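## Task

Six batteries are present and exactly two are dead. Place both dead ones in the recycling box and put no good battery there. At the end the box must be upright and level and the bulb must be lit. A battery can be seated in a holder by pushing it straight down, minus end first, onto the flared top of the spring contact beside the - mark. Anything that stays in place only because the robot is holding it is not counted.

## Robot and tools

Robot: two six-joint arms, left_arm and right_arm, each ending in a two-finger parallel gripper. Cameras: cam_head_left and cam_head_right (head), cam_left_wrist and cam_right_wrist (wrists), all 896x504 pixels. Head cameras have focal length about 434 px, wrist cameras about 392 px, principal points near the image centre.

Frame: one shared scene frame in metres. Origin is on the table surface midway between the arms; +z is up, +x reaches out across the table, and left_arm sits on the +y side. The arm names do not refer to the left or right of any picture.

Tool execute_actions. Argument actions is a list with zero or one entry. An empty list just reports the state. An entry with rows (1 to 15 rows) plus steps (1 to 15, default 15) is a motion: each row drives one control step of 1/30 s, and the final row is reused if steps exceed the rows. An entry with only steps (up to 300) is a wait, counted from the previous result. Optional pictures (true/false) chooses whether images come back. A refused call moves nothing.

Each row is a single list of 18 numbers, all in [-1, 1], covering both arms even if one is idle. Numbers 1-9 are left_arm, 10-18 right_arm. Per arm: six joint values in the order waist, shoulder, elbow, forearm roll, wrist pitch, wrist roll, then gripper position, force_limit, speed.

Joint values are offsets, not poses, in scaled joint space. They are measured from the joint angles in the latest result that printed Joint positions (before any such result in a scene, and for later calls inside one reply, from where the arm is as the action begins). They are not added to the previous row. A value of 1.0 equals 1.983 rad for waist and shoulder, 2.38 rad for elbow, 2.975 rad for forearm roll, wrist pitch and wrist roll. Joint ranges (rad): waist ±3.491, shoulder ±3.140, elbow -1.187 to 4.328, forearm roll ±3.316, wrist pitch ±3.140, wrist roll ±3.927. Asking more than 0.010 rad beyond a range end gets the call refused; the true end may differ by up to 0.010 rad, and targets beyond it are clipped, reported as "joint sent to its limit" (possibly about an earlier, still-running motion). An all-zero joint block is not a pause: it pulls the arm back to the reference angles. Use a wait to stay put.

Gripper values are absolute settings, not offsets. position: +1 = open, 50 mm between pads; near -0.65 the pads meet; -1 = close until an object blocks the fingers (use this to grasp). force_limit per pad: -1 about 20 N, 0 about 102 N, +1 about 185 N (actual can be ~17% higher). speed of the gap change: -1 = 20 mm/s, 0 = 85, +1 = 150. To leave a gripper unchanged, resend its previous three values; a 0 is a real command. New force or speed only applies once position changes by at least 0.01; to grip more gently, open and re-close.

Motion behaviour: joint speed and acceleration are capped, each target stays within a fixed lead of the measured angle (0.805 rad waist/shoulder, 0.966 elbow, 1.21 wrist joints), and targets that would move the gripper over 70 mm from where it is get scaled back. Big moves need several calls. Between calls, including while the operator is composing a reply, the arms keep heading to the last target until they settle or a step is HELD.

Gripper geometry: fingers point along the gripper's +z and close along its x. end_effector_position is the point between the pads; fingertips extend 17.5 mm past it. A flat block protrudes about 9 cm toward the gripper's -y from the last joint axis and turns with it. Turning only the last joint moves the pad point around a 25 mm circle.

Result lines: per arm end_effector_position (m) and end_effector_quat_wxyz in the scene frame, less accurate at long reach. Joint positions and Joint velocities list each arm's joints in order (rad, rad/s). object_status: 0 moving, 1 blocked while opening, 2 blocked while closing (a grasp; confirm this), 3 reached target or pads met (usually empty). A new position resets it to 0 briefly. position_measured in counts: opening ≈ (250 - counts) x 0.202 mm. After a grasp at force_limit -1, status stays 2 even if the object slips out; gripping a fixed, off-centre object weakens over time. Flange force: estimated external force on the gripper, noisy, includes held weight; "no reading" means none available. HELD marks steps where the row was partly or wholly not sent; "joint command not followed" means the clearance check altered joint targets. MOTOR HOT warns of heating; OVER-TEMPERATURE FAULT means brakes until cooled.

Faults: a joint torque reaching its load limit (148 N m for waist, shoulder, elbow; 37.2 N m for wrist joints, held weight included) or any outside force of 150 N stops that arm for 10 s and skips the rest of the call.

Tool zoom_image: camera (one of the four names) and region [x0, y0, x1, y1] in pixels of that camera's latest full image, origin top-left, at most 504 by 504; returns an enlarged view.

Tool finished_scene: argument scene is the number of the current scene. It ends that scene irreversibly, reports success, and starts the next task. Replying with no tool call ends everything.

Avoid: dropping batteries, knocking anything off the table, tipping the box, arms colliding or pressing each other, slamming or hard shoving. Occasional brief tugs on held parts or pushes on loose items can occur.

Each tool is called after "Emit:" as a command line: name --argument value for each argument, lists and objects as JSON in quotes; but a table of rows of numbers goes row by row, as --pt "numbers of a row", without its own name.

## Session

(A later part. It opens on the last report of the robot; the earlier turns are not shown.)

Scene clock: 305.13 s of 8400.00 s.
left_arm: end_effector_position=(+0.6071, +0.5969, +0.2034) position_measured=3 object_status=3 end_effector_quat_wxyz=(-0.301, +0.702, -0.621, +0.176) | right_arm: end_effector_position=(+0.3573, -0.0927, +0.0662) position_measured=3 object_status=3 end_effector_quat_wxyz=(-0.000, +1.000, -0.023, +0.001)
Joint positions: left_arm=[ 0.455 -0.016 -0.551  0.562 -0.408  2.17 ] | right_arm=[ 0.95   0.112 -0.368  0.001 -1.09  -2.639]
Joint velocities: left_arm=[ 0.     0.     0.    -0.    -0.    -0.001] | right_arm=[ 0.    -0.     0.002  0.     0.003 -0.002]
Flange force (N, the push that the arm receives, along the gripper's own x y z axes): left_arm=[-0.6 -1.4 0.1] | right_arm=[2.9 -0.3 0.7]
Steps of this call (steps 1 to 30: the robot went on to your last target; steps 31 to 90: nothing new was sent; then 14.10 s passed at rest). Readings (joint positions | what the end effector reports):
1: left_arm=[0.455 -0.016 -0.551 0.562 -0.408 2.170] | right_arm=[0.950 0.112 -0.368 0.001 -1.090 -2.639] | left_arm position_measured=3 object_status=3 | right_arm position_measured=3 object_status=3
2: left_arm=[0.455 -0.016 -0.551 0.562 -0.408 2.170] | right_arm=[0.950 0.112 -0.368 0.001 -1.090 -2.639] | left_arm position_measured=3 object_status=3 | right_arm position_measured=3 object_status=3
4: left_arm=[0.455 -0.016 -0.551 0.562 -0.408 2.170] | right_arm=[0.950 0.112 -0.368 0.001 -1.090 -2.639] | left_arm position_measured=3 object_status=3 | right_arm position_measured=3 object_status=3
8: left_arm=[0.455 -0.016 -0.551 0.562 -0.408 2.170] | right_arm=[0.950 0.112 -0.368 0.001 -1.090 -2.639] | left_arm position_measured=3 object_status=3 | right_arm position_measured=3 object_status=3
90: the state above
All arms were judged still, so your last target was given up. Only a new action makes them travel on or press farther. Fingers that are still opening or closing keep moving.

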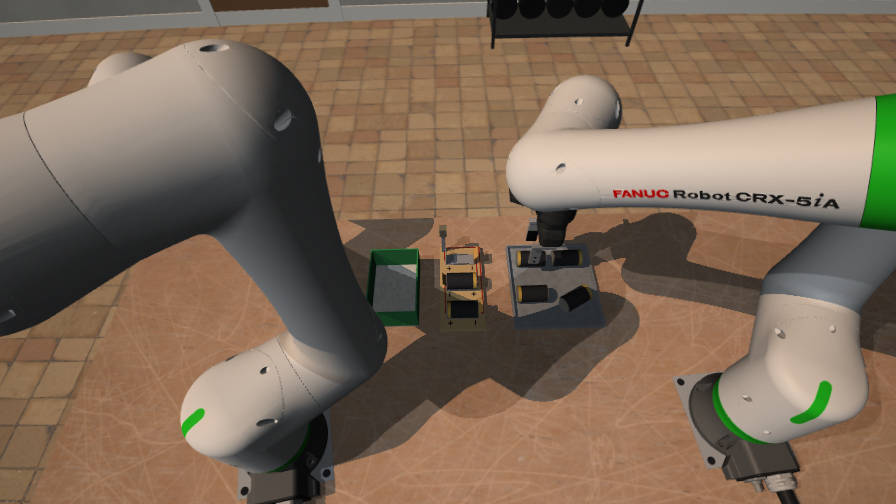

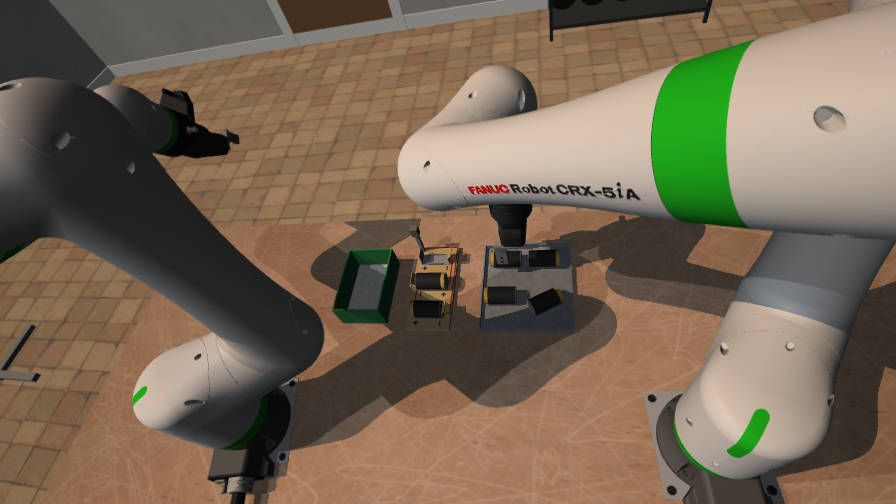

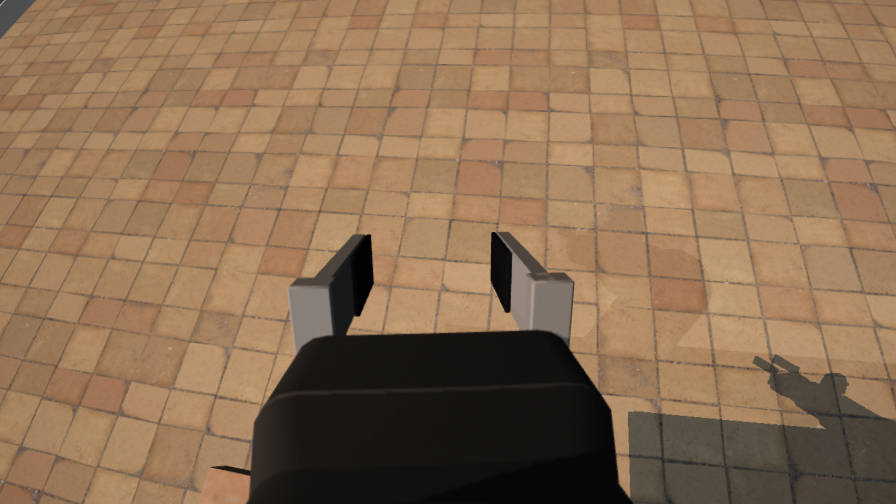

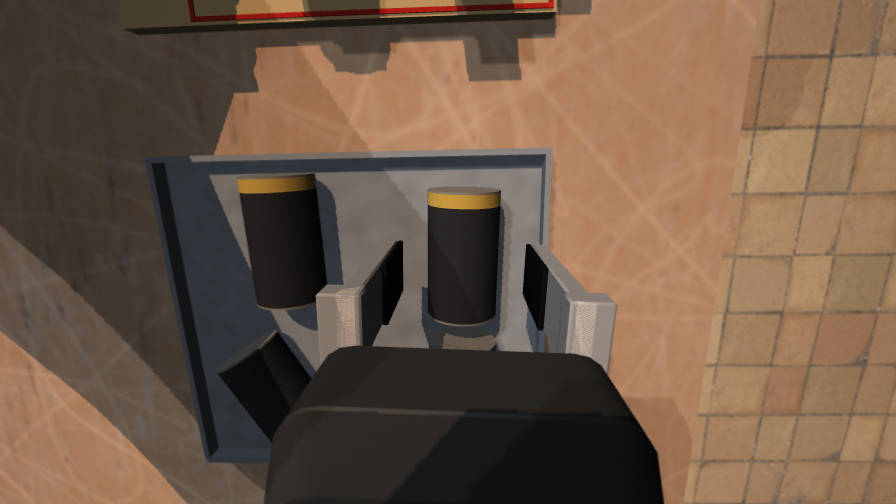

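Emit:
execute_actions --actions '[{"rows":[[0,0,0,0,0,0,1,0,0,0,0.0282,-0.0202,0,0.035,0,1,0,0]],"steps":14}]' --pictures false

Emit:
execute_actions --actions '[{"rows":[[0,0,0,0,0,0,1,0,0,0,0,0,0,0,0,-1,0,0]],"steps":11}]' --pictures false

Scene clock: 307.60 s of 8400.00 s.
left_arm: end_effector_position=(+0.6071, +0.5969, +0.2034) position_measured=3 object_status=3 end_effector_quat_wxyz=(-0.301, +0.702, -0.621, +0.176) | right_arm: end_effector_position=(+0.3573, -0.0926, +0.0244) position_measured=3 object_status=3 end_effector_quat_wxyz=(-0.000, +1.000, -0.023, +0.001)
Joint positions: left_arm=[ 0.455 -0.016 -0.551  0.562 -0.408  2.17 ] | right_arm=[ 0.95   0.168 -0.416  0.001 -0.986 -2.639]
Joint velocities: left_arm=[ 0.    -0.     0.001 -0.     0.     0.001] | right_arm=[ 0.     0.    -0.001  0.001  0.001  0.   ]
Flange force (N, the push that the arm receives, along the gripper's own x y z axes): left_arm=[-0.1 -1.0 0.0] | right_arm=[4.1 -1.2 2.2]
Steps of this call (steps 1 to 60: nothing new was sent; steps 61 to 74: all 14 steps of this action). Readings (joint positions | what the end effector reports):
61: left_arm=[0.455 -0.016 -0.551 0.562 -0.408 2.170] | right_arm=[0.950 0.112 -0.368 0.001 -1.090 -2.639] | left_arm position_measured=3 object_status=3 | right_arm position_measured=3 object_status=3
62: left_arm=[0.455 -0.016 -0.551 0.562 -0.408 2.170] | right_arm=[0.950 0.114 -0.369 0.001 -1.085 -2.639] | left_arm position_measured=3 object_status=3 | right_arm position_measured=3 object_status=3
64: left_arm=[0.455 -0.016 -0.551 0.562 -0.408 2.170] | right_arm=[0.950 0.132 -0.385 0.001 -1.052 -2.639] | left_arm position_measured=3 object_status=3 | right_arm position_measured=3 object_status=3
68: left_arm=[0.455 -0.016 -0.551 0.562 -0.408 2.170] | right_arm=[0.950 0.168 -0.415 0.001 -0.987 -2.639] | left_arm position_measured=3 object_status=3 | right_arm position_measured=3 object_status=3
74: the state above

Scene clock: 307.97 s of 8400.00 s.
left_arm: end_effector_position=(+0.6071, +0.5969, +0.2034) position_measured=3 object_status=3 end_effector_quat_wxyz=(-0.301, +0.702, -0.621, +0.176) | right_arm: end_effector_position=(+0.3573, -0.0926, +0.0244) position_measured=94 object_status=0 end_effector_quat_wxyz=(-0.000, +1.000, -0.023, +0.001)
Joint positions: left_arm=[ 0.455 -0.016 -0.551  0.562 -0.408  2.17 ] | right_arm=[ 0.95   0.168 -0.416  0.001 -0.986 -2.639]
Joint velocities: left_arm=[-0.    -0.    -0.002  0.     0.    -0.003] | right_arm=[-0.     0.001  0.002  0.001 -0.001 -0.   ]
Flange force (N, the push that the arm receives, along the gripper's own x y z axes): left_arm=[-1.1 -1.7 -0.6] | right_arm=[4.9 -1.4 1.1]
Steps of this call (steps 1 to 11: all 11 steps of this action). Readings (joint positions | what the end effector reports):
1: left_arm=[0.455 -0.016 -0.551 0.562 -0.408 2.170] | right_arm=[0.950 0.168 -0.416 0.001 -0.986 -2.639] | left_arm position_measured=3 object_status=3 | right_arm position_measured=8 object_status=0
2: left_arm=[0.455 -0.016 -0.551 0.562 -0.408 2.170] | right_arm=[0.950 0.168 -0.416 0.001 -0.986 -2.639] | left_arm position_measured=3 object_status=3 | right_arm position_measured=22 object_status=0
4: left_arm=[0.455 -0.016 -0.551 0.562 -0.408 2.170] | right_arm=[0.950 0.168 -0.416 0.001 -0.986 -2.639] | left_arm position_measured=3 object_status=3 | right_arm position_measured=50 object_status=0
8: left_arm=[0.455 -0.016 -0.551 0.562 -0.408 2.170] | right_arm=[0.950 0.168 -0.416 0.001 -0.986 -2.639] | left_arm position_measured=3 object_status=3 | right_arm position_measured=94 object_status=0
11: the state above

Emit:
execute_actions --actions '[{"rows":[[0,0,0,0,0,0,1,0,0,0,-0.04,0.028,0,-0.049,0,-1,0,0],[0,0,0,0,0,0,1,0,0,0,-0.04,0.028,0,-0.049,0,-1,0,0],[0,0,0,0,0,0,1,0,0,0,-0.04,0.028,0,-0.049,0,-1,0,0],[0,0,0,0,0,0,1,0,0,0,-0.04,0.028,0,-0.049,0,-1,0,0],[0,0,0,0,0,0,1,0,0,0,-0.04,0.028,0,-0.049,0,-1,0,0],[0,0,0,0,0,0,1,0,0,0,-0.04,0.028,0,-0.049,0,-1,0,0],[0,0,0,0,0,0,1,0,0,0,-0.04,0.028,0,-0.049,0,-1,0,0],[0,0,0,0,0,0,1,0,0,0,-0.04,0.028,0,-0.049,0,-1,0,0],[0,0,0,0,0,0,1,0,0,0.064,0.1039,0.1681,0,-0.0652,-0.0329,-1,0,0]],"steps":15}]' --pictures false

Emit:
execute_actions --actions '[{"steps":20}]'

Scene clock: 314.60 s of 8400.00 s.
left_arm: end_effector_position=(+0.6071, +0.5969, +0.2034) position_measured=3 object_status=3 end_effector_quat_wxyz=(-0.301, +0.702, -0.621, +0.176) | right_arm: end_effector_position=(+0.3642, -0.0422, +0.0864) position_measured=94 object_status=2 end_effector_quat_wxyz=(-0.002, +1.000, -0.019, +0.002)
Joint positions: left_arm=[ 0.455 -0.016 -0.551  0.562 -0.408  2.17 ] | right_arm=[ 0.993  0.183 -0.233  0.001 -1.15  -2.675]
Joint velocities: left_arm=[ 0.     0.    -0.001  0.001  0.     0.001] | right_arm=[ 0.37   0.838  0.944  0.001 -0.118 -0.264]
Flange force (N, the push that the arm receives, along the gripper's own x y z axes): left_arm=[0.4 -2.4 1.0] | right_arm=[7.4 -3.9 -9.9]
Steps of this call (steps 1 to 15: the robot went on to your last target; steps 16 to 90: nothing new was sent; then 3.13 s passed at rest; steps 91 to 105: all 15 steps of this action). Readings (joint positions | what the end effector reports):
91: left_arm=[0.455 -0.016 -0.551 0.562 -0.408 2.170] | right_arm=[0.950 0.168 -0.416 0.001 -0.986 -2.639] | left_arm position_measured=3 object_status=3 | right_arm position_measured=94 object_status=2
92: left_arm=[0.455 -0.016 -0.551 0.562 -0.408 2.170] | right_arm=[0.950 0.166 -0.414 0.001 -0.989 -2.639] | left_arm position_measured=3 object_status=3 | right_arm position_measured=94 object_status=2
94: left_arm=[0.455 -0.016 -0.551 0.562 -0.408 2.170] | right_arm=[0.950 0.148 -0.398 0.001 -1.023 -2.639] | left_arm position_measured=3 object_status=3 | right_arm position_measured=94 object_status=2
98: left_arm=[0.455 -0.016 -0.551 0.562 -0.408 2.170] | right_arm=[0.950 0.093 -0.353 0.001 -1.123 -2.639] | left_arm position_measured=3 object_status=3 | right_arm position_measured=94 object_status=2
105: the state above

Scene clock: 315.27 s of 8400.00 s.
left_arm: end_effector_position=(+0.6071, +0.5969, +0.2034) position_measured=3 object_status=3 end_effector_quat_wxyz=(-0.301, +0.702, -0.621, +0.176) | right_arm: end_effector_position=(+0.3654, +0.0569, +0.0755) position_measured=94 object_status=2 end_effector_quat_wxyz=(-0.001, +1.000, -0.008, +0.001)
Joint positions: left_arm=[ 0.455 -0.016 -0.551  0.562 -0.408  2.17 ] | right_arm=[ 1.077  0.374 -0.016  0.001 -1.18  -2.737]
Joint velocities: left_arm=[-0.    -0.    -0.002  0.    -0.     0.   ] | right_arm=[ 0.    -0.    -0.     0.001 -0.001  0.001]
Flange force (N, the push that the arm receives, along the gripper's own x y z axes): left_arm=[-1.3 -2.2 0.5] | right_arm=[4.1 -3.0 2.1]
Steps of this call (steps 1 to 20: the robot went on to your last target). Readings (joint positions | what the end effector reports):
1: left_arm=[0.455 -0.016 -0.551 0.562 -0.408 2.170] | right_arm=[1.005 0.211 -0.202 0.001 -1.154 -2.684] | left_arm position_measured=3 object_status=3 | right_arm position_measured=94 object_status=2
2: left_arm=[0.455 -0.016 -0.551 0.562 -0.408 2.170] | right_arm=[1.017 0.238 -0.171 0.001 -1.158 -2.692] | left_arm position_measured=3 object_status=3 | right_arm position_measured=94 object_status=2
4: left_arm=[0.455 -0.016 -0.551 0.562 -0.408 2.170] | right_arm=[1.040 0.292 -0.110 0.001 -1.167 -2.710] | left_arm position_measured=3 object_status=3 | right_arm position_measured=94 object_status=2
8: left_arm=[0.455 -0.016 -0.551 0.562 -0.408 2.170] | right_arm=[1.074 0.367 -0.024 0.001 -1.178 -2.735] | left_arm position_measured=3 object_status=3 | right_arm position_measured=94 object_status=2
20: the state above

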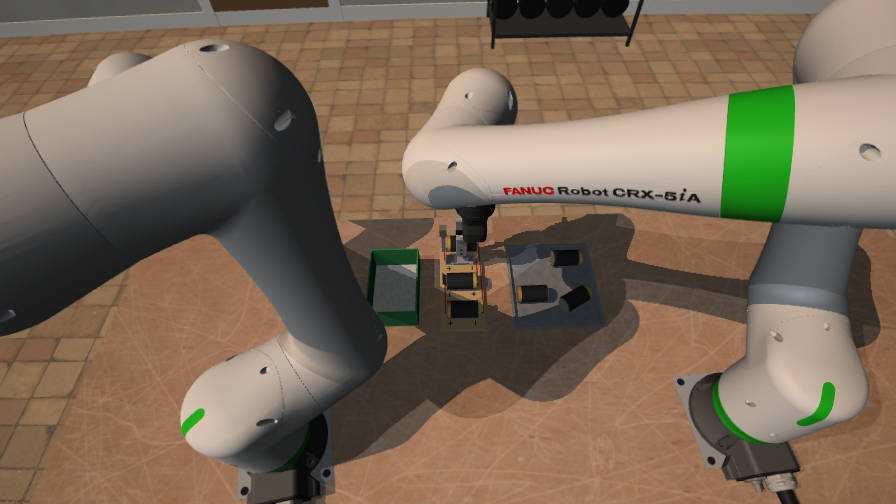

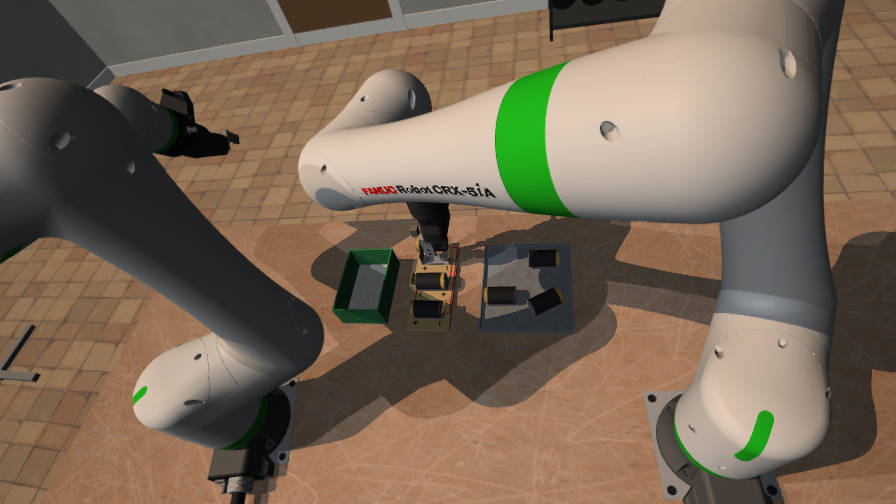

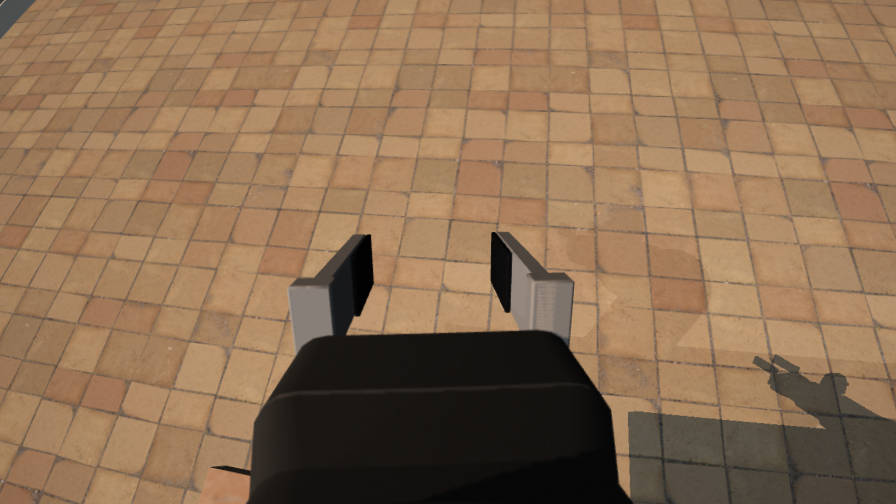

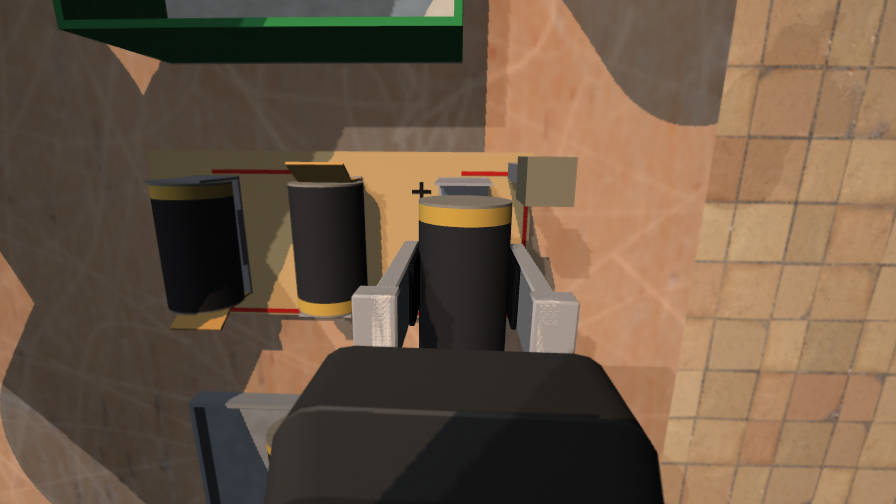

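Emit:
execute_actions --actions '[{"rows":[[0,0,0,0,0,0,1,0,0,0,0.008,-0.0071,0,0.011,0,-1,0,0],[0,0,0,0,0,0,1,0,0,0,0.008,-0.0071,0,0.011,0,-1,0,0],[0,0,0,0,0,0,1,0,0,0,0.010,-0.0089,0,0.0138,0,-1,0,0],[0,0,0,0,0,0,1,0,0,0,0.012,-0.0107,0,0.0166,0,-1,0,0],[0,0,0,0,0,0,1,0,0,0,0.0135,-0.012,0,0.0186,0,-1,0,0],[0,0,0,0,0,0,1,0,0,0,0.015,-0.0134,0,0.0207,0,-1,0,0],[0,0,0,0,0,0,1,0,0,0,0.0165,-0.0147,0,0.0228,0,-1,0,0],[0,0,0,0,0,0,1,0,0,0,0.018,-0.016,0,0.0248,0,-1,0,0],[0,0,0,0,0,0,1,0,0,0,0.0195,-0.0174,0,0.0269,0,-1,0,0],[0,0,0,0,0,0,1,0,0,0,0.021,-0.0187,0,0.029,0,-1,0,0],[0,0,0,0,0,0,1,0,0,0,0.0224,-0.02,0,0.0309,0,-1,0,0]],"steps":15}]'

Scene clock: 320.07 s of 8400.00 s.
left_arm: end_effector_position=(+0.6071, +0.5969, +0.2034) position_measured=3 object_status=3 end_effector_quat_wxyz=(-0.301, +0.702, -0.621, +0.176) | right_arm: end_effector_position=(+0.3655, +0.0571, +0.0329) position_measured=94 object_status=2 end_effector_quat_wxyz=(-0.001, +1.000, -0.008, +0.001)
Joint positions: left_arm=[ 0.455 -0.016 -0.551  0.562 -0.408  2.17 ] | right_arm=[ 1.077  0.418 -0.063  0.001 -1.088 -2.737]
Joint velocities: left_arm=[-0.     0.     0.    -0.001  0.     0.002] | right_arm=[ 0.001 -0.001 -0.004 -0.001  0.002 -0.001]
Flange force (N, the push that the arm receives, along the gripper's own x y z axes): left_arm=[-0.8 -1.1 -0.1] | right_arm=[2.3 0.6 -21.8]
Steps of this call (steps 1 to 15: the robot went on to your last target; steps 16 to 90: nothing new was sent; then 1.30 s passed at rest; steps 91 to 105: all 15 steps of this action). Readings (joint positions | what the end effector reports):
91: left_arm=[0.455 -0.016 -0.551 0.562 -0.408 2.170] | right_arm=[1.077 0.374 -0.016 0.001 -1.179 -2.737] | left_arm position_measured=3 object_status=3 | right_arm position_measured=94 object_status=2
92: left_arm=[0.455 -0.016 -0.551 0.562 -0.408 2.170] | right_arm=[1.077 0.376 -0.017 0.001 -1.175 -2.737] | left_arm position_measured=3 object_status=3 | right_arm position_measured=94 object_status=2
94: left_arm=[0.455 -0.016 -0.551 0.562 -0.408 2.170] | right_arm=[1.077 0.388 -0.030 0.001 -1.151 -2.737] | left_arm position_measured=3 object_status=3 | right_arm position_measured=94 object_status=2
98: left_arm=[0.455 -0.016 -0.551 0.562 -0.408 2.170] | right_arm=[1.077 0.404 -0.047 0.001 -1.118 -2.737] | left_arm position_measured=3 object_status=3 | right_arm position_measured=94 object_status=2
105: the state above

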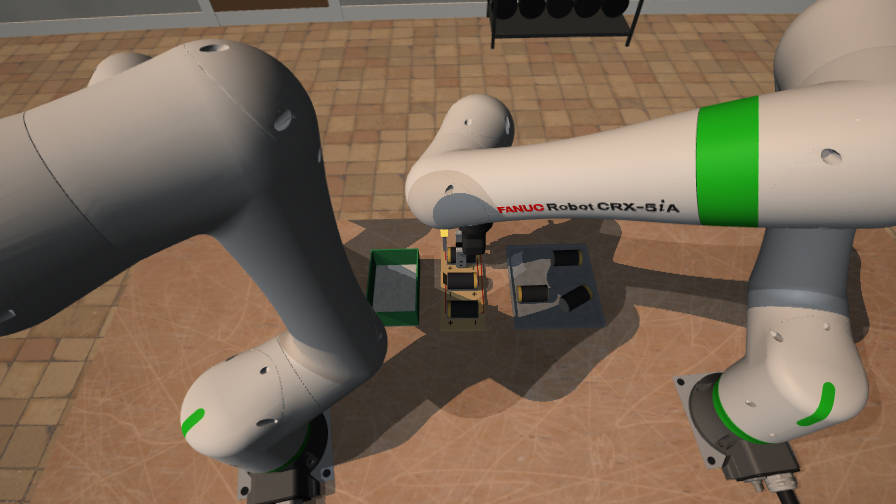

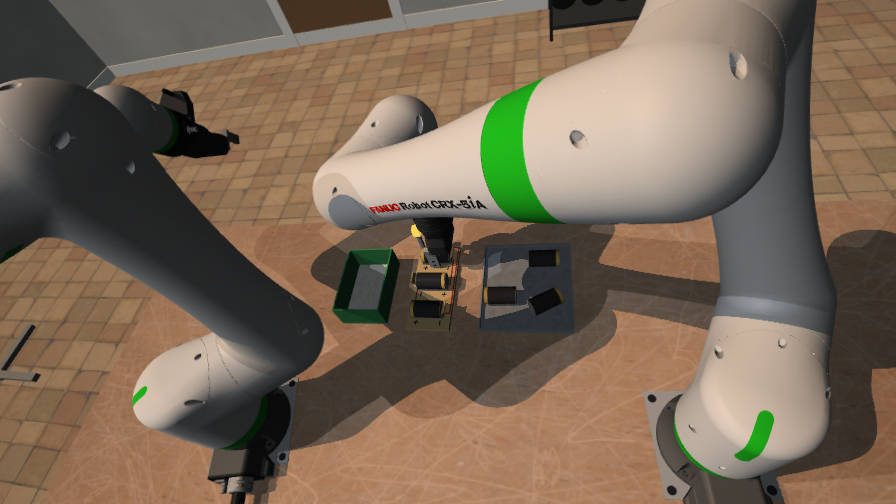

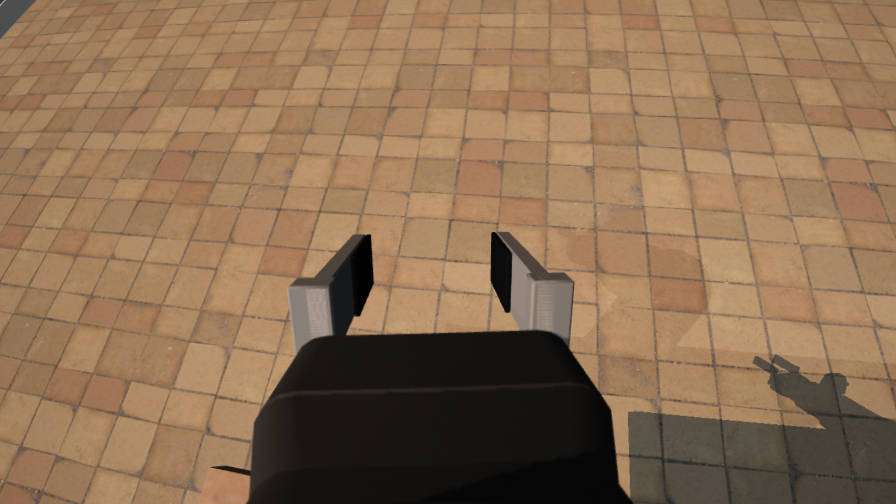

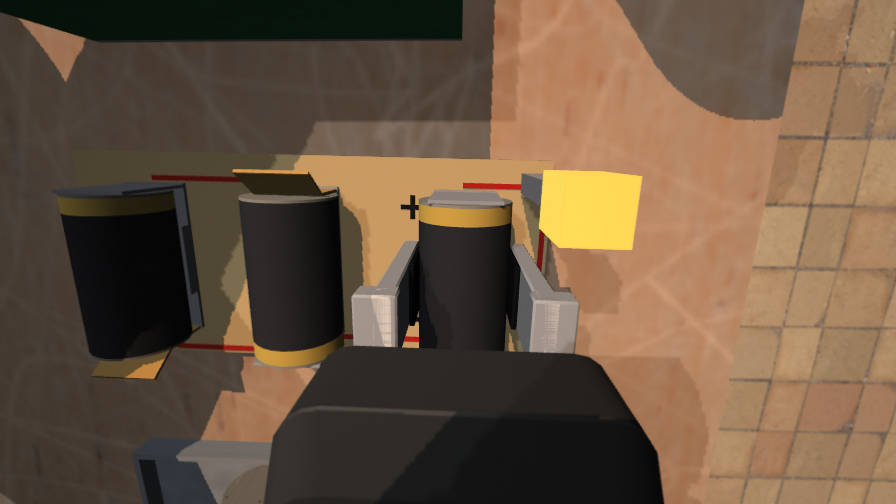

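Emit:
execute_actions --actions '[{"rows":[[0,0,0,0,0,0,1,0,0,0,0,0,0,0,0,1,0,0],[0,0,0,0,0,0,1,0,0,0,0,0,0,0,0,1,0,0],[0,0,0,0,0,0,1,0,0,0,0,0,0,0,0,1,0,0],[0,0,0,0,0,0,1,0,0,0,0,0,0,0,0,1,0,0],[0,0,0,0,0,0,1,0,0,0,0,0,0,0,0,1,0,0],[0,0,0,0,0,0,1,0,0,0,0,0,0,0,0,1,0,0],[0,0,0,0,0,0,1,0,0,0,-0.0222,0.0197,0,-0.0309,0,1,0,0],[0,0,0,0,0,0,1,0,0,0,-0.0222,0.0197,0,-0.0309,0,1,0,0],[0,0,0,0,0,0,1,0,0,0,-0.0222,0.0197,0,-0.0309,0,1,0,0],[0,0,0,0,0,0,1,0,0,0,-0.0222,0.0197,0,-0.0309,0,1,0,0],[0,0,0,0,0,0,1,0,0,0,-0.0222,0.0197,0,-0.0309,0,1,0,0],[0,0,0,0,0,0,1,0,0,0,-0.0222,0.0197,0,-0.0309,0,1,0,0],[0,0,0,0,0,0,1,0,0,0,-0.0222,0.0197,0,-0.0309,0,1,0,0],[0,0,0,0,0,0,1,0,0,0.058,-0.0635,-0.0256,0,-0.0222,-0.039,1,0,0]],"steps":15}]' --pictures false

Emit:
execute_actions --actions '[{"steps":12}]'

Scene clock: 331.30 s of 8400.00 s.
left_arm: end_effector_position=(+0.6071, +0.5969, +0.2034) position_measured=3 object_status=3 end_effector_quat_wxyz=(-0.301, +0.702, -0.621, +0.176) | right_arm: end_effector_position=(+0.3638, +0.0567, +0.0752) position_measured=3 object_status=3 end_effector_quat_wxyz=(-0.000, +1.000, -0.008, +0.001)
Joint positions: left_arm=[ 0.455 -0.016 -0.551  0.562 -0.408  2.17 ] | right_arm=[ 1.079  0.372 -0.019  0.001 -1.179 -2.74 ]
Joint velocities: left_arm=[-0.     0.001 -0.001 -0.     0.    -0.001] | right_arm=[ 0.149 -0.106 -0.151 -0.     0.032 -0.16 ]
Flange force (N, the push that the arm receives, along the gripper's own x y z axes): left_arm=[-0.3 -1.6 -0.1] | right_arm=[31.5 -6.2 7.0]
Steps of this call (steps 1 to 15: the robot went on to your last target; steps 16 to 90: nothing new was sent; then 7.73 s passed at rest; steps 91 to 105: all 15 steps of this action). Readings (joint positions | what the end effector reports):
91: left_arm=[0.455 -0.016 -0.551 0.562 -0.408 2.170] | right_arm=[1.077 0.418 -0.063 0.001 -1.088 -2.737] | left_arm position_measured=3 object_status=3 | right_arm position_measured=89 object_status=0
92: left_arm=[0.455 -0.016 -0.551 0.562 -0.408 2.170] | right_arm=[1.077 0.419 -0.063 0.001 -1.088 -2.737] | left_arm position_measured=3 object_status=3 | right_arm position_measured=75 object_status=0
94: left_arm=[0.455 -0.016 -0.551 0.562 -0.408 2.170] | right_arm=[1.077 0.419 -0.063 0.001 -1.088 -2.737] | left_arm position_measured=3 object_status=3 | right_arm position_measured=47 object_status=0
98: left_arm=[0.455 -0.016 -0.551 0.562 -0.408 2.170] | right_arm=[1.077 0.417 -0.061 0.001 -1.092 -2.737] | left_arm position_measured=3 object_status=3 | right_arm position_measured=3 object_status=0
105: the state above

Scene clock: 331.70 s of 8400.00 s.
left_arm: end_effector_position=(+0.6071, +0.5969, +0.2034) position_measured=3 object_status=3 end_effector_quat_wxyz=(-0.301, +0.702, -0.621, +0.176) | right_arm: end_effector_position=(+0.3009, +0.0586, +0.0760) position_measured=3 object_status=3 end_effector_quat_wxyz=(-0.000, +1.000, -0.009, +0.001)
Joint positions: left_arm=[ 0.455 -0.016 -0.551  0.562 -0.408  2.17 ] | right_arm=[ 1.192  0.292 -0.124  0.001 -1.154 -2.853]
Joint velocities: left_arm=[ 0.    -0.     0.001 -0.001  0.001 -0.   ] | right_arm=[ 0.001  0.    -0.001  0.001 -0.002 -0.002]
Flange force (N, the push that the arm receives, along the gripper's own x y z axes): left_arm=[0.2 -2.0 -1.0] | right_arm=[2.7 0.0 3.4]
Steps of this call (steps 1 to 12: the robot went on to your last target). Readings (joint positions | what the end effector reports):
1: left_arm=[0.455 -0.016 -0.551 0.562 -0.408 2.170] | right_arm=[1.087 0.366 -0.027 0.001 -1.177 -2.748] | left_arm position_measured=3 object_status=3 | right_arm position_measured=3 object_status=3
2: left_arm=[0.455 -0.016 -0.551 0.562 -0.408 2.170] | right_arm=[1.101 0.356 -0.040 0.001 -1.173 -2.763] | left_arm position_measured=3 object_status=3 | right_arm position_measured=3 object_status=3
4: left_arm=[0.455 -0.016 -0.551 0.562 -0.408 2.170] | right_arm=[1.145 0.325 -0.081 0.001 -1.163 -2.806] | left_arm position_measured=3 object_status=3 | right_arm position_measured=3 object_status=3
8: left_arm=[0.455 -0.016 -0.551 0.562 -0.408 2.170] | right_arm=[1.191 0.292 -0.123 0.001 -1.154 -2.853] | left_arm position_measured=3 object_status=3 | right_arm position_measured=3 object_status=3
12: the state above

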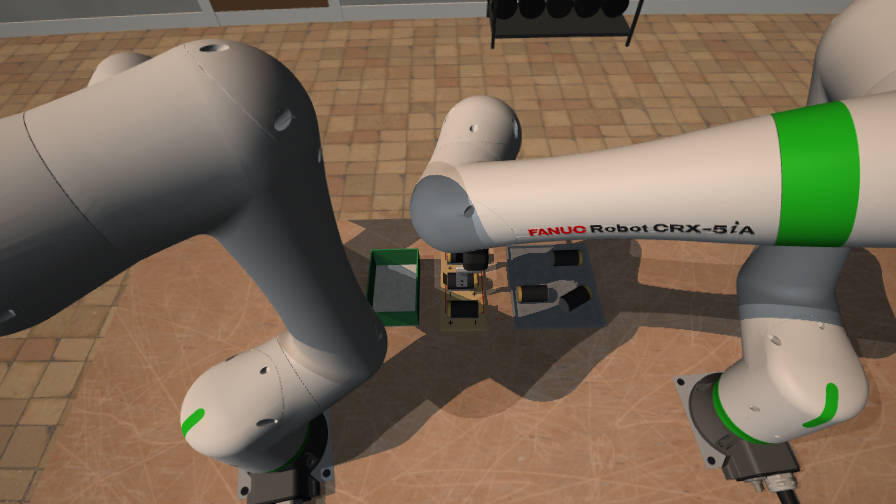

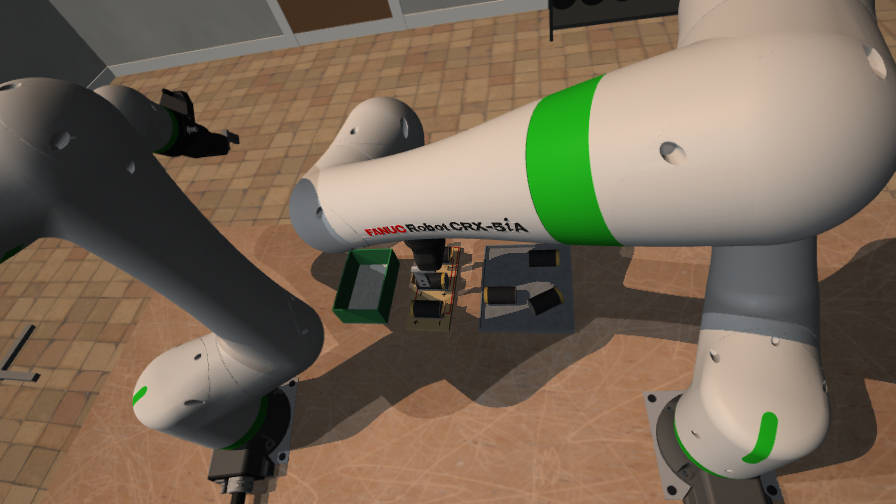

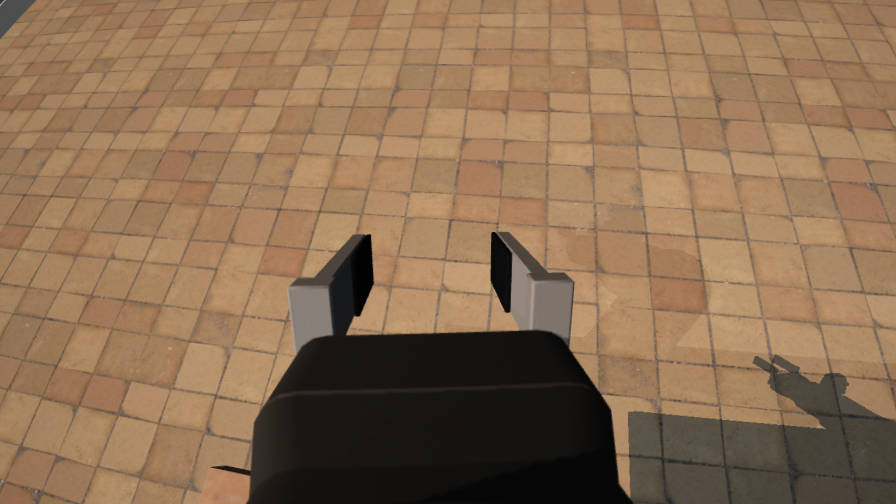

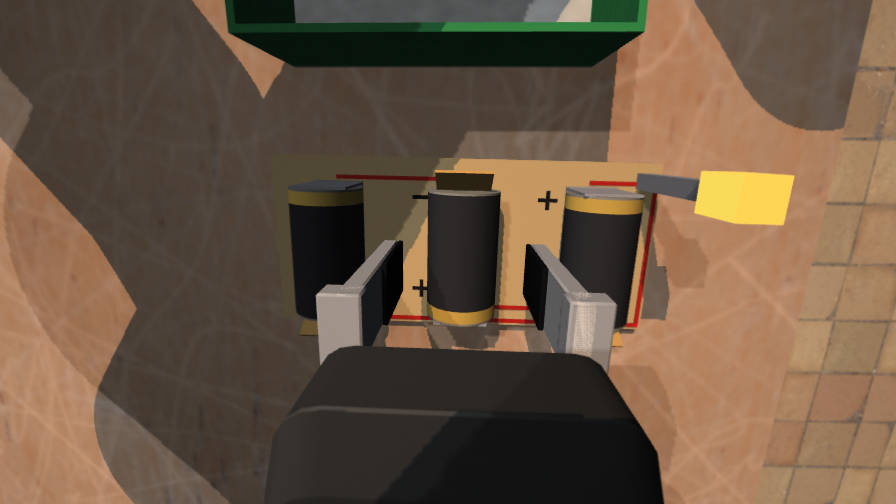

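Emit:
execute_actions --actions '[{"rows":[[0,0,0,0,0,0,1,0,0,0,0.0242,-0.021,0,0.0329,0,1,0,0]],"steps":10}]' --pictures false

Emit:
execute_actions --actions '[{"rows":[[0,0,0,0,0,0,1,0,0,0,0,0,0,0,0,-1,0,0]],"steps":14}]' --pictures false

Emit:
execute_actions --actions '[{"rows":[[0,0,0,0,0,0,1,0,0,0,-0.0242,0.021,0,-0.0329,0,-1,0,0],[0,0,0,0,0,0,1,0,0,0,-0.0242,0.021,0,-0.0329,0,-1,0,0],[0,0,0,0,0,0,1,0,0,0,-0.0242,0.021,0,-0.0329,0,-1,0,0],[0,0,0,0,0,0,1,0,0,0,-0.0242,0.021,0,-0.0329,0,-1,0,0],[0,0,0,0,0,0,1,0,0,0,-0.0242,0.021,0,-0.0329,0,-1,0,0],[0,0,0,0,0,0,1,0,0,0,-0.0242,0.021,0,-0.0329,0,-1,0,0],[0,0,0,0,0,0,1,0,0,0,-0.0242,0.021,0,-0.0329,0,-1,0,0],[0,0,0,0,0,0,1,0,0,-0.122,-0.1266,-0.0735,0,-0.0255,0.0719,-1,0,0]],"steps":15}]' --pictures false

Emit:
execute_actions --actions '[{"steps":14}]'

Scene clock: 337.63 s of 8400.00 s.
left_arm: end_effector_position=(+0.6071, +0.5969, +0.2034) position_measured=3 object_status=3 end_effector_quat_wxyz=(-0.301, +0.702, -0.621, +0.176) | right_arm: end_effector_position=(+0.3008, +0.0585, +0.0323) position_measured=3 object_status=3 end_effector_quat_wxyz=(-0.000, +1.000, -0.009, +0.000)
Joint positions: left_arm=[ 0.455 -0.016 -0.551  0.562 -0.408  2.17 ] | right_arm=[ 1.192  0.34  -0.174  0.001 -1.056 -2.853]
Joint velocities: left_arm=[-0.     0.     0.002 -0.     0.001  0.001] | right_arm=[-0.     0.     0.     0.002  0.001 -0.001]
Flange force (N, the push that the arm receives, along the gripper's own x y z axes): left_arm=[-0.6 -1.1 -0.3] | right_arm=[4.6 -3.0 2.1]
Steps of this call (steps 1 to 30: the robot went on to your last target; steps 31 to 90: nothing new was sent; then 2.60 s passed at rest; steps 91 to 100: all 10 steps of this action). Readings (joint positions | what the end effector reports):
91: left_arm=[0.455 -0.016 -0.551 0.562 -0.408 2.170] | right_arm=[1.192 0.292 -0.124 0.001 -1.154 -2.853] | left_arm position_measured=3 object_status=3 | right_arm position_measured=3 object_status=3
92: left_arm=[0.455 -0.016 -0.551 0.562 -0.408 2.170] | right_arm=[1.192 0.293 -0.126 0.001 -1.150 -2.853] | left_arm position_measured=3 object_status=3 | right_arm position_measured=3 object_status=3
94: left_arm=[0.455 -0.016 -0.551 0.562 -0.408 2.170] | right_arm=[1.192 0.310 -0.143 0.001 -1.116 -2.853] | left_arm position_measured=3 object_status=3 | right_arm position_measured=3 object_status=3
98: left_arm=[0.455 -0.016 -0.551 0.562 -0.408 2.170] | right_arm=[1.192 0.340 -0.174 0.001 -1.057 -2.853] | left_arm position_measured=3 object_status=3 | right_arm position_measured=3 object_status=3
100: the state above

Scene clock: 338.10 s of 8400.00 s.
left_arm: end_effector_position=(+0.6071, +0.5969, +0.2034) position_measured=3 object_status=3 end_effector_quat_wxyz=(-0.301, +0.702, -0.621, +0.176) | right_arm: end_effector_position=(+0.3008, +0.0585, +0.0323) position_measured=94 object_status=2 end_effector_quat_wxyz=(-0.000, +1.000, -0.009, +0.000)
Joint positions: left_arm=[ 0.455 -0.016 -0.551  0.562 -0.408  2.17 ] | right_arm=[ 1.192  0.34  -0.174  0.001 -1.056 -2.853]
Joint velocities: left_arm=[ 0.     0.     0.002 -0.    -0.    -0.003] | right_arm=[ 0.     0.     0.001  0.    -0.001  0.001]
Flange force (N, the push that the arm receives, along the gripper's own x y z axes): left_arm=[0.3 -1.7 -0.4] | right_arm=[1.9 -0.8 -1.5]
Steps of this call (steps 1 to 14: all 14 steps of this action). Readings (joint positions | what the end effector reports):
1: left_arm=[0.455 -0.016 -0.551 0.562 -0.408 2.170] | right_arm=[1.192 0.340 -0.174 0.001 -1.056 -2.853] | left_arm position_measured=3 object_status=3 | right_arm position_measured=8 object_status=0
2: left_arm=[0.455 -0.016 -0.551 0.562 -0.408 2.170] | right_arm=[1.192 0.340 -0.174 0.001 -1.056 -2.853] | left_arm position_measured=3 object_status=3 | right_arm position_measured=22 object_status=0
4: left_arm=[0.455 -0.016 -0.551 0.562 -0.408 2.170] | right_arm=[1.192 0.340 -0.174 0.001 -1.056 -2.853] | left_arm position_measured=3 object_status=3 | right_arm position_measured=50 object_status=0
8: left_arm=[0.455 -0.016 -0.551 0.562 -0.408 2.170] | right_arm=[1.192 0.340 -0.174 0.001 -1.056 -2.853] | left_arm position_measured=3 object_status=3 | right_arm position_measured=94 object_status=0
14: the state above

Scene clock: 338.60 s of 8400.00 s.
left_arm: end_effector_position=(+0.6071, +0.5969, +0.2034) position_measured=3 object_status=3 end_effector_quat_wxyz=(-0.301, +0.702, -0.621, +0.176) | right_arm: end_effector_position=(+0.3343, -0.0125, +0.0813) position_measured=94 object_status=2 end_effector_quat_wxyz=(-0.000, +1.000, -0.016, +0.001)
Joint positions: left_arm=[ 0.455 -0.016 -0.551  0.562 -0.408  2.17 ] | right_arm=[ 1.077  0.196 -0.231  0.001 -1.143 -2.752]
Joint velocities: left_arm=[ 0.    -0.    -0.002  0.001 -0.    -0.001] | right_arm=[-0.663 -0.556 -0.612 -0.001  0.055  0.584]
Flange force (N, the push that the arm receives, along the gripper's own x y z axes): left_arm=[-0.5 -2.8 0.2] | right_arm=[6.0 -1.5 3.6]
Steps of this call (steps 1 to 15: all 15 steps of this action). Readings (joint positions | what the end effector reports):
1: left_arm=[0.455 -0.016 -0.551 0.562 -0.408 2.170] | right_arm=[1.192 0.340 -0.174 0.001 -1.056 -2.853] | left_arm position_measured=3 object_status=3 | right_arm position_measured=94 object_status=2
2: left_arm=[0.455 -0.016 -0.551 0.562 -0.408 2.170] | right_arm=[1.192 0.339 -0.172 0.001 -1.060 -2.853] | left_arm position_measured=3 object_status=3 | right_arm position_measured=94 object_status=2
4: left_arm=[0.455 -0.016 -0.551 0.562 -0.408 2.170] | right_arm=[1.192 0.322 -0.154 0.001 -1.094 -2.853] | left_arm position_measured=3 object_status=3 | right_arm position_measured=94 object_status=2
8: left_arm=[0.455 -0.016 -0.551 0.562 -0.408 2.170] | right_arm=[1.192 0.292 -0.124 0.001 -1.153 -2.853] | left_arm position_measured=3 object_status=3 | right_arm position_measured=94 object_status=2
15: the state above

Scene clock: 339.07 s of 8400.00 s.
left_arm: end_effector_position=(+0.6071, +0.5969, +0.2034) position_measured=3 object_status=3 end_effector_quat_wxyz=(-0.301, +0.702, -0.621, +0.176) | right_arm: end_effector_position=(+0.3564, -0.0939, +0.0832) position_measured=94 object_status=2 end_effector_quat_wxyz=(-0.000, +1.000, -0.023, +0.001)
Joint positions: left_arm=[ 0.455 -0.016 -0.551  0.562 -0.408  2.17 ] | right_arm=[ 0.95   0.089 -0.348  0.001 -1.132 -2.639]
Joint velocities: left_arm=[-0.     0.    -0.001  0.001  0.     0.001] | right_arm=[-0.    -0.001 -0.    -0.     0.    -0.001]
Flange force (N, the push that the arm receives, along the gripper's own x y z axes): left_arm=[-0.3 -1.5 0.0] | right_arm=[3.1 -1.2 2.1]
Steps of this call (steps 1 to 14: the robot went on to your last target). Readings (joint positions | what the end effector reports):
1: left_arm=[0.455 -0.016 -0.551 0.562 -0.408 2.170] | right_arm=[1.055 0.177 -0.251 0.001 -1.141 -2.732] | left_arm position_measured=3 object_status=3 | right_arm position_measured=94 object_status=2
2: left_arm=[0.455 -0.016 -0.551 0.562 -0.408 2.170] | right_arm=[1.032 0.158 -0.272 0.001 -1.139 -2.712] | left_arm position_measured=3 object_status=3 | right_arm position_measured=94 object_status=2
4: left_arm=[0.455 -0.016 -0.551 0.562 -0.408 2.170] | right_arm=[0.988 0.121 -0.313 0.001 -1.135 -2.673] | left_arm position_measured=3 object_status=3 | right_arm position_measured=94 object_status=2
8: left_arm=[0.455 -0.016 -0.551 0.562 -0.408 2.170] | right_arm=[0.950 0.089 -0.348 0.001 -1.132 -2.640] | left_arm position_measured=3 object_status=3 | right_arm position_measured=94 object_status=2
14: the state above

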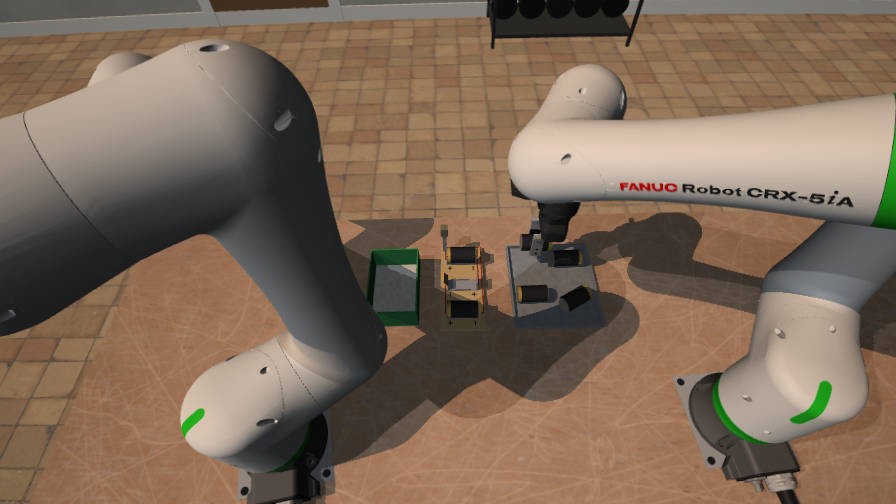

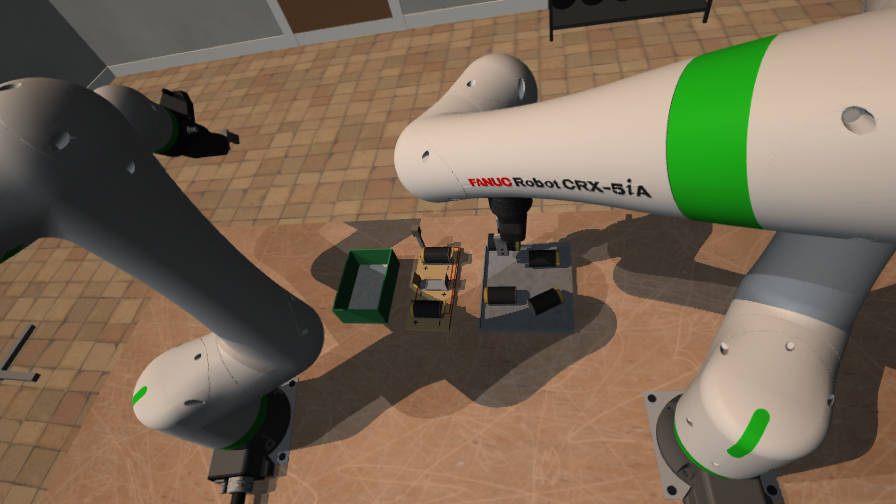

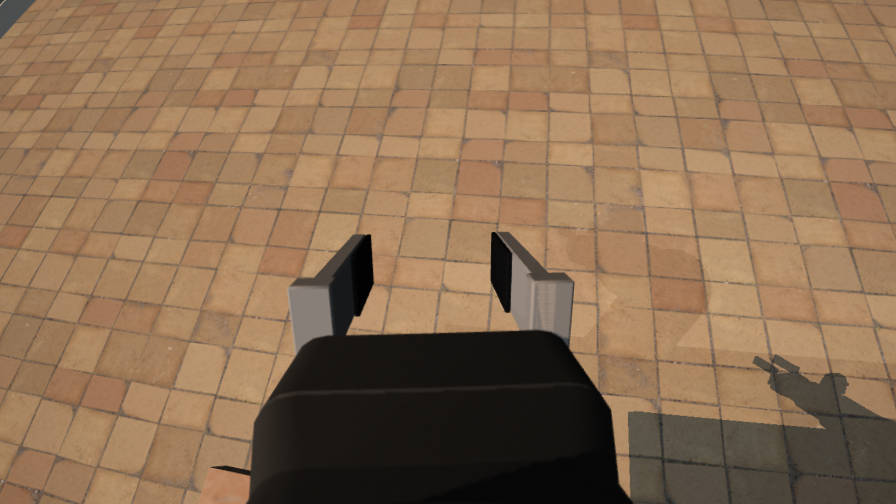

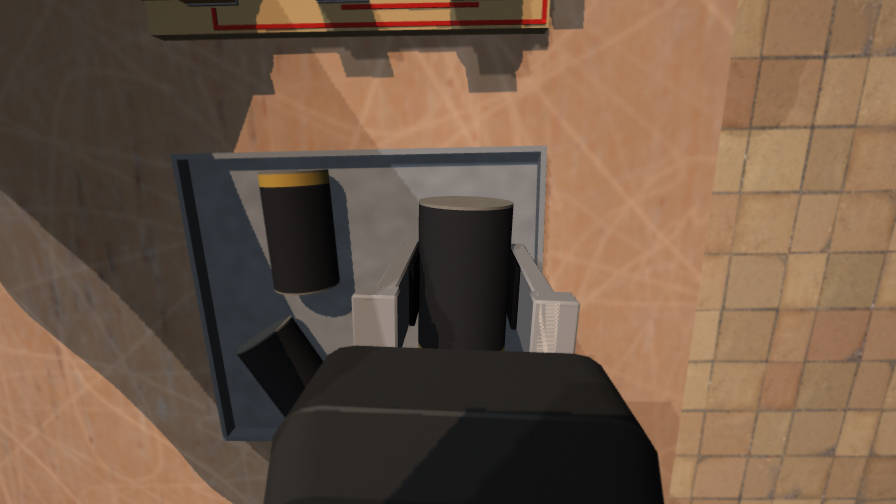

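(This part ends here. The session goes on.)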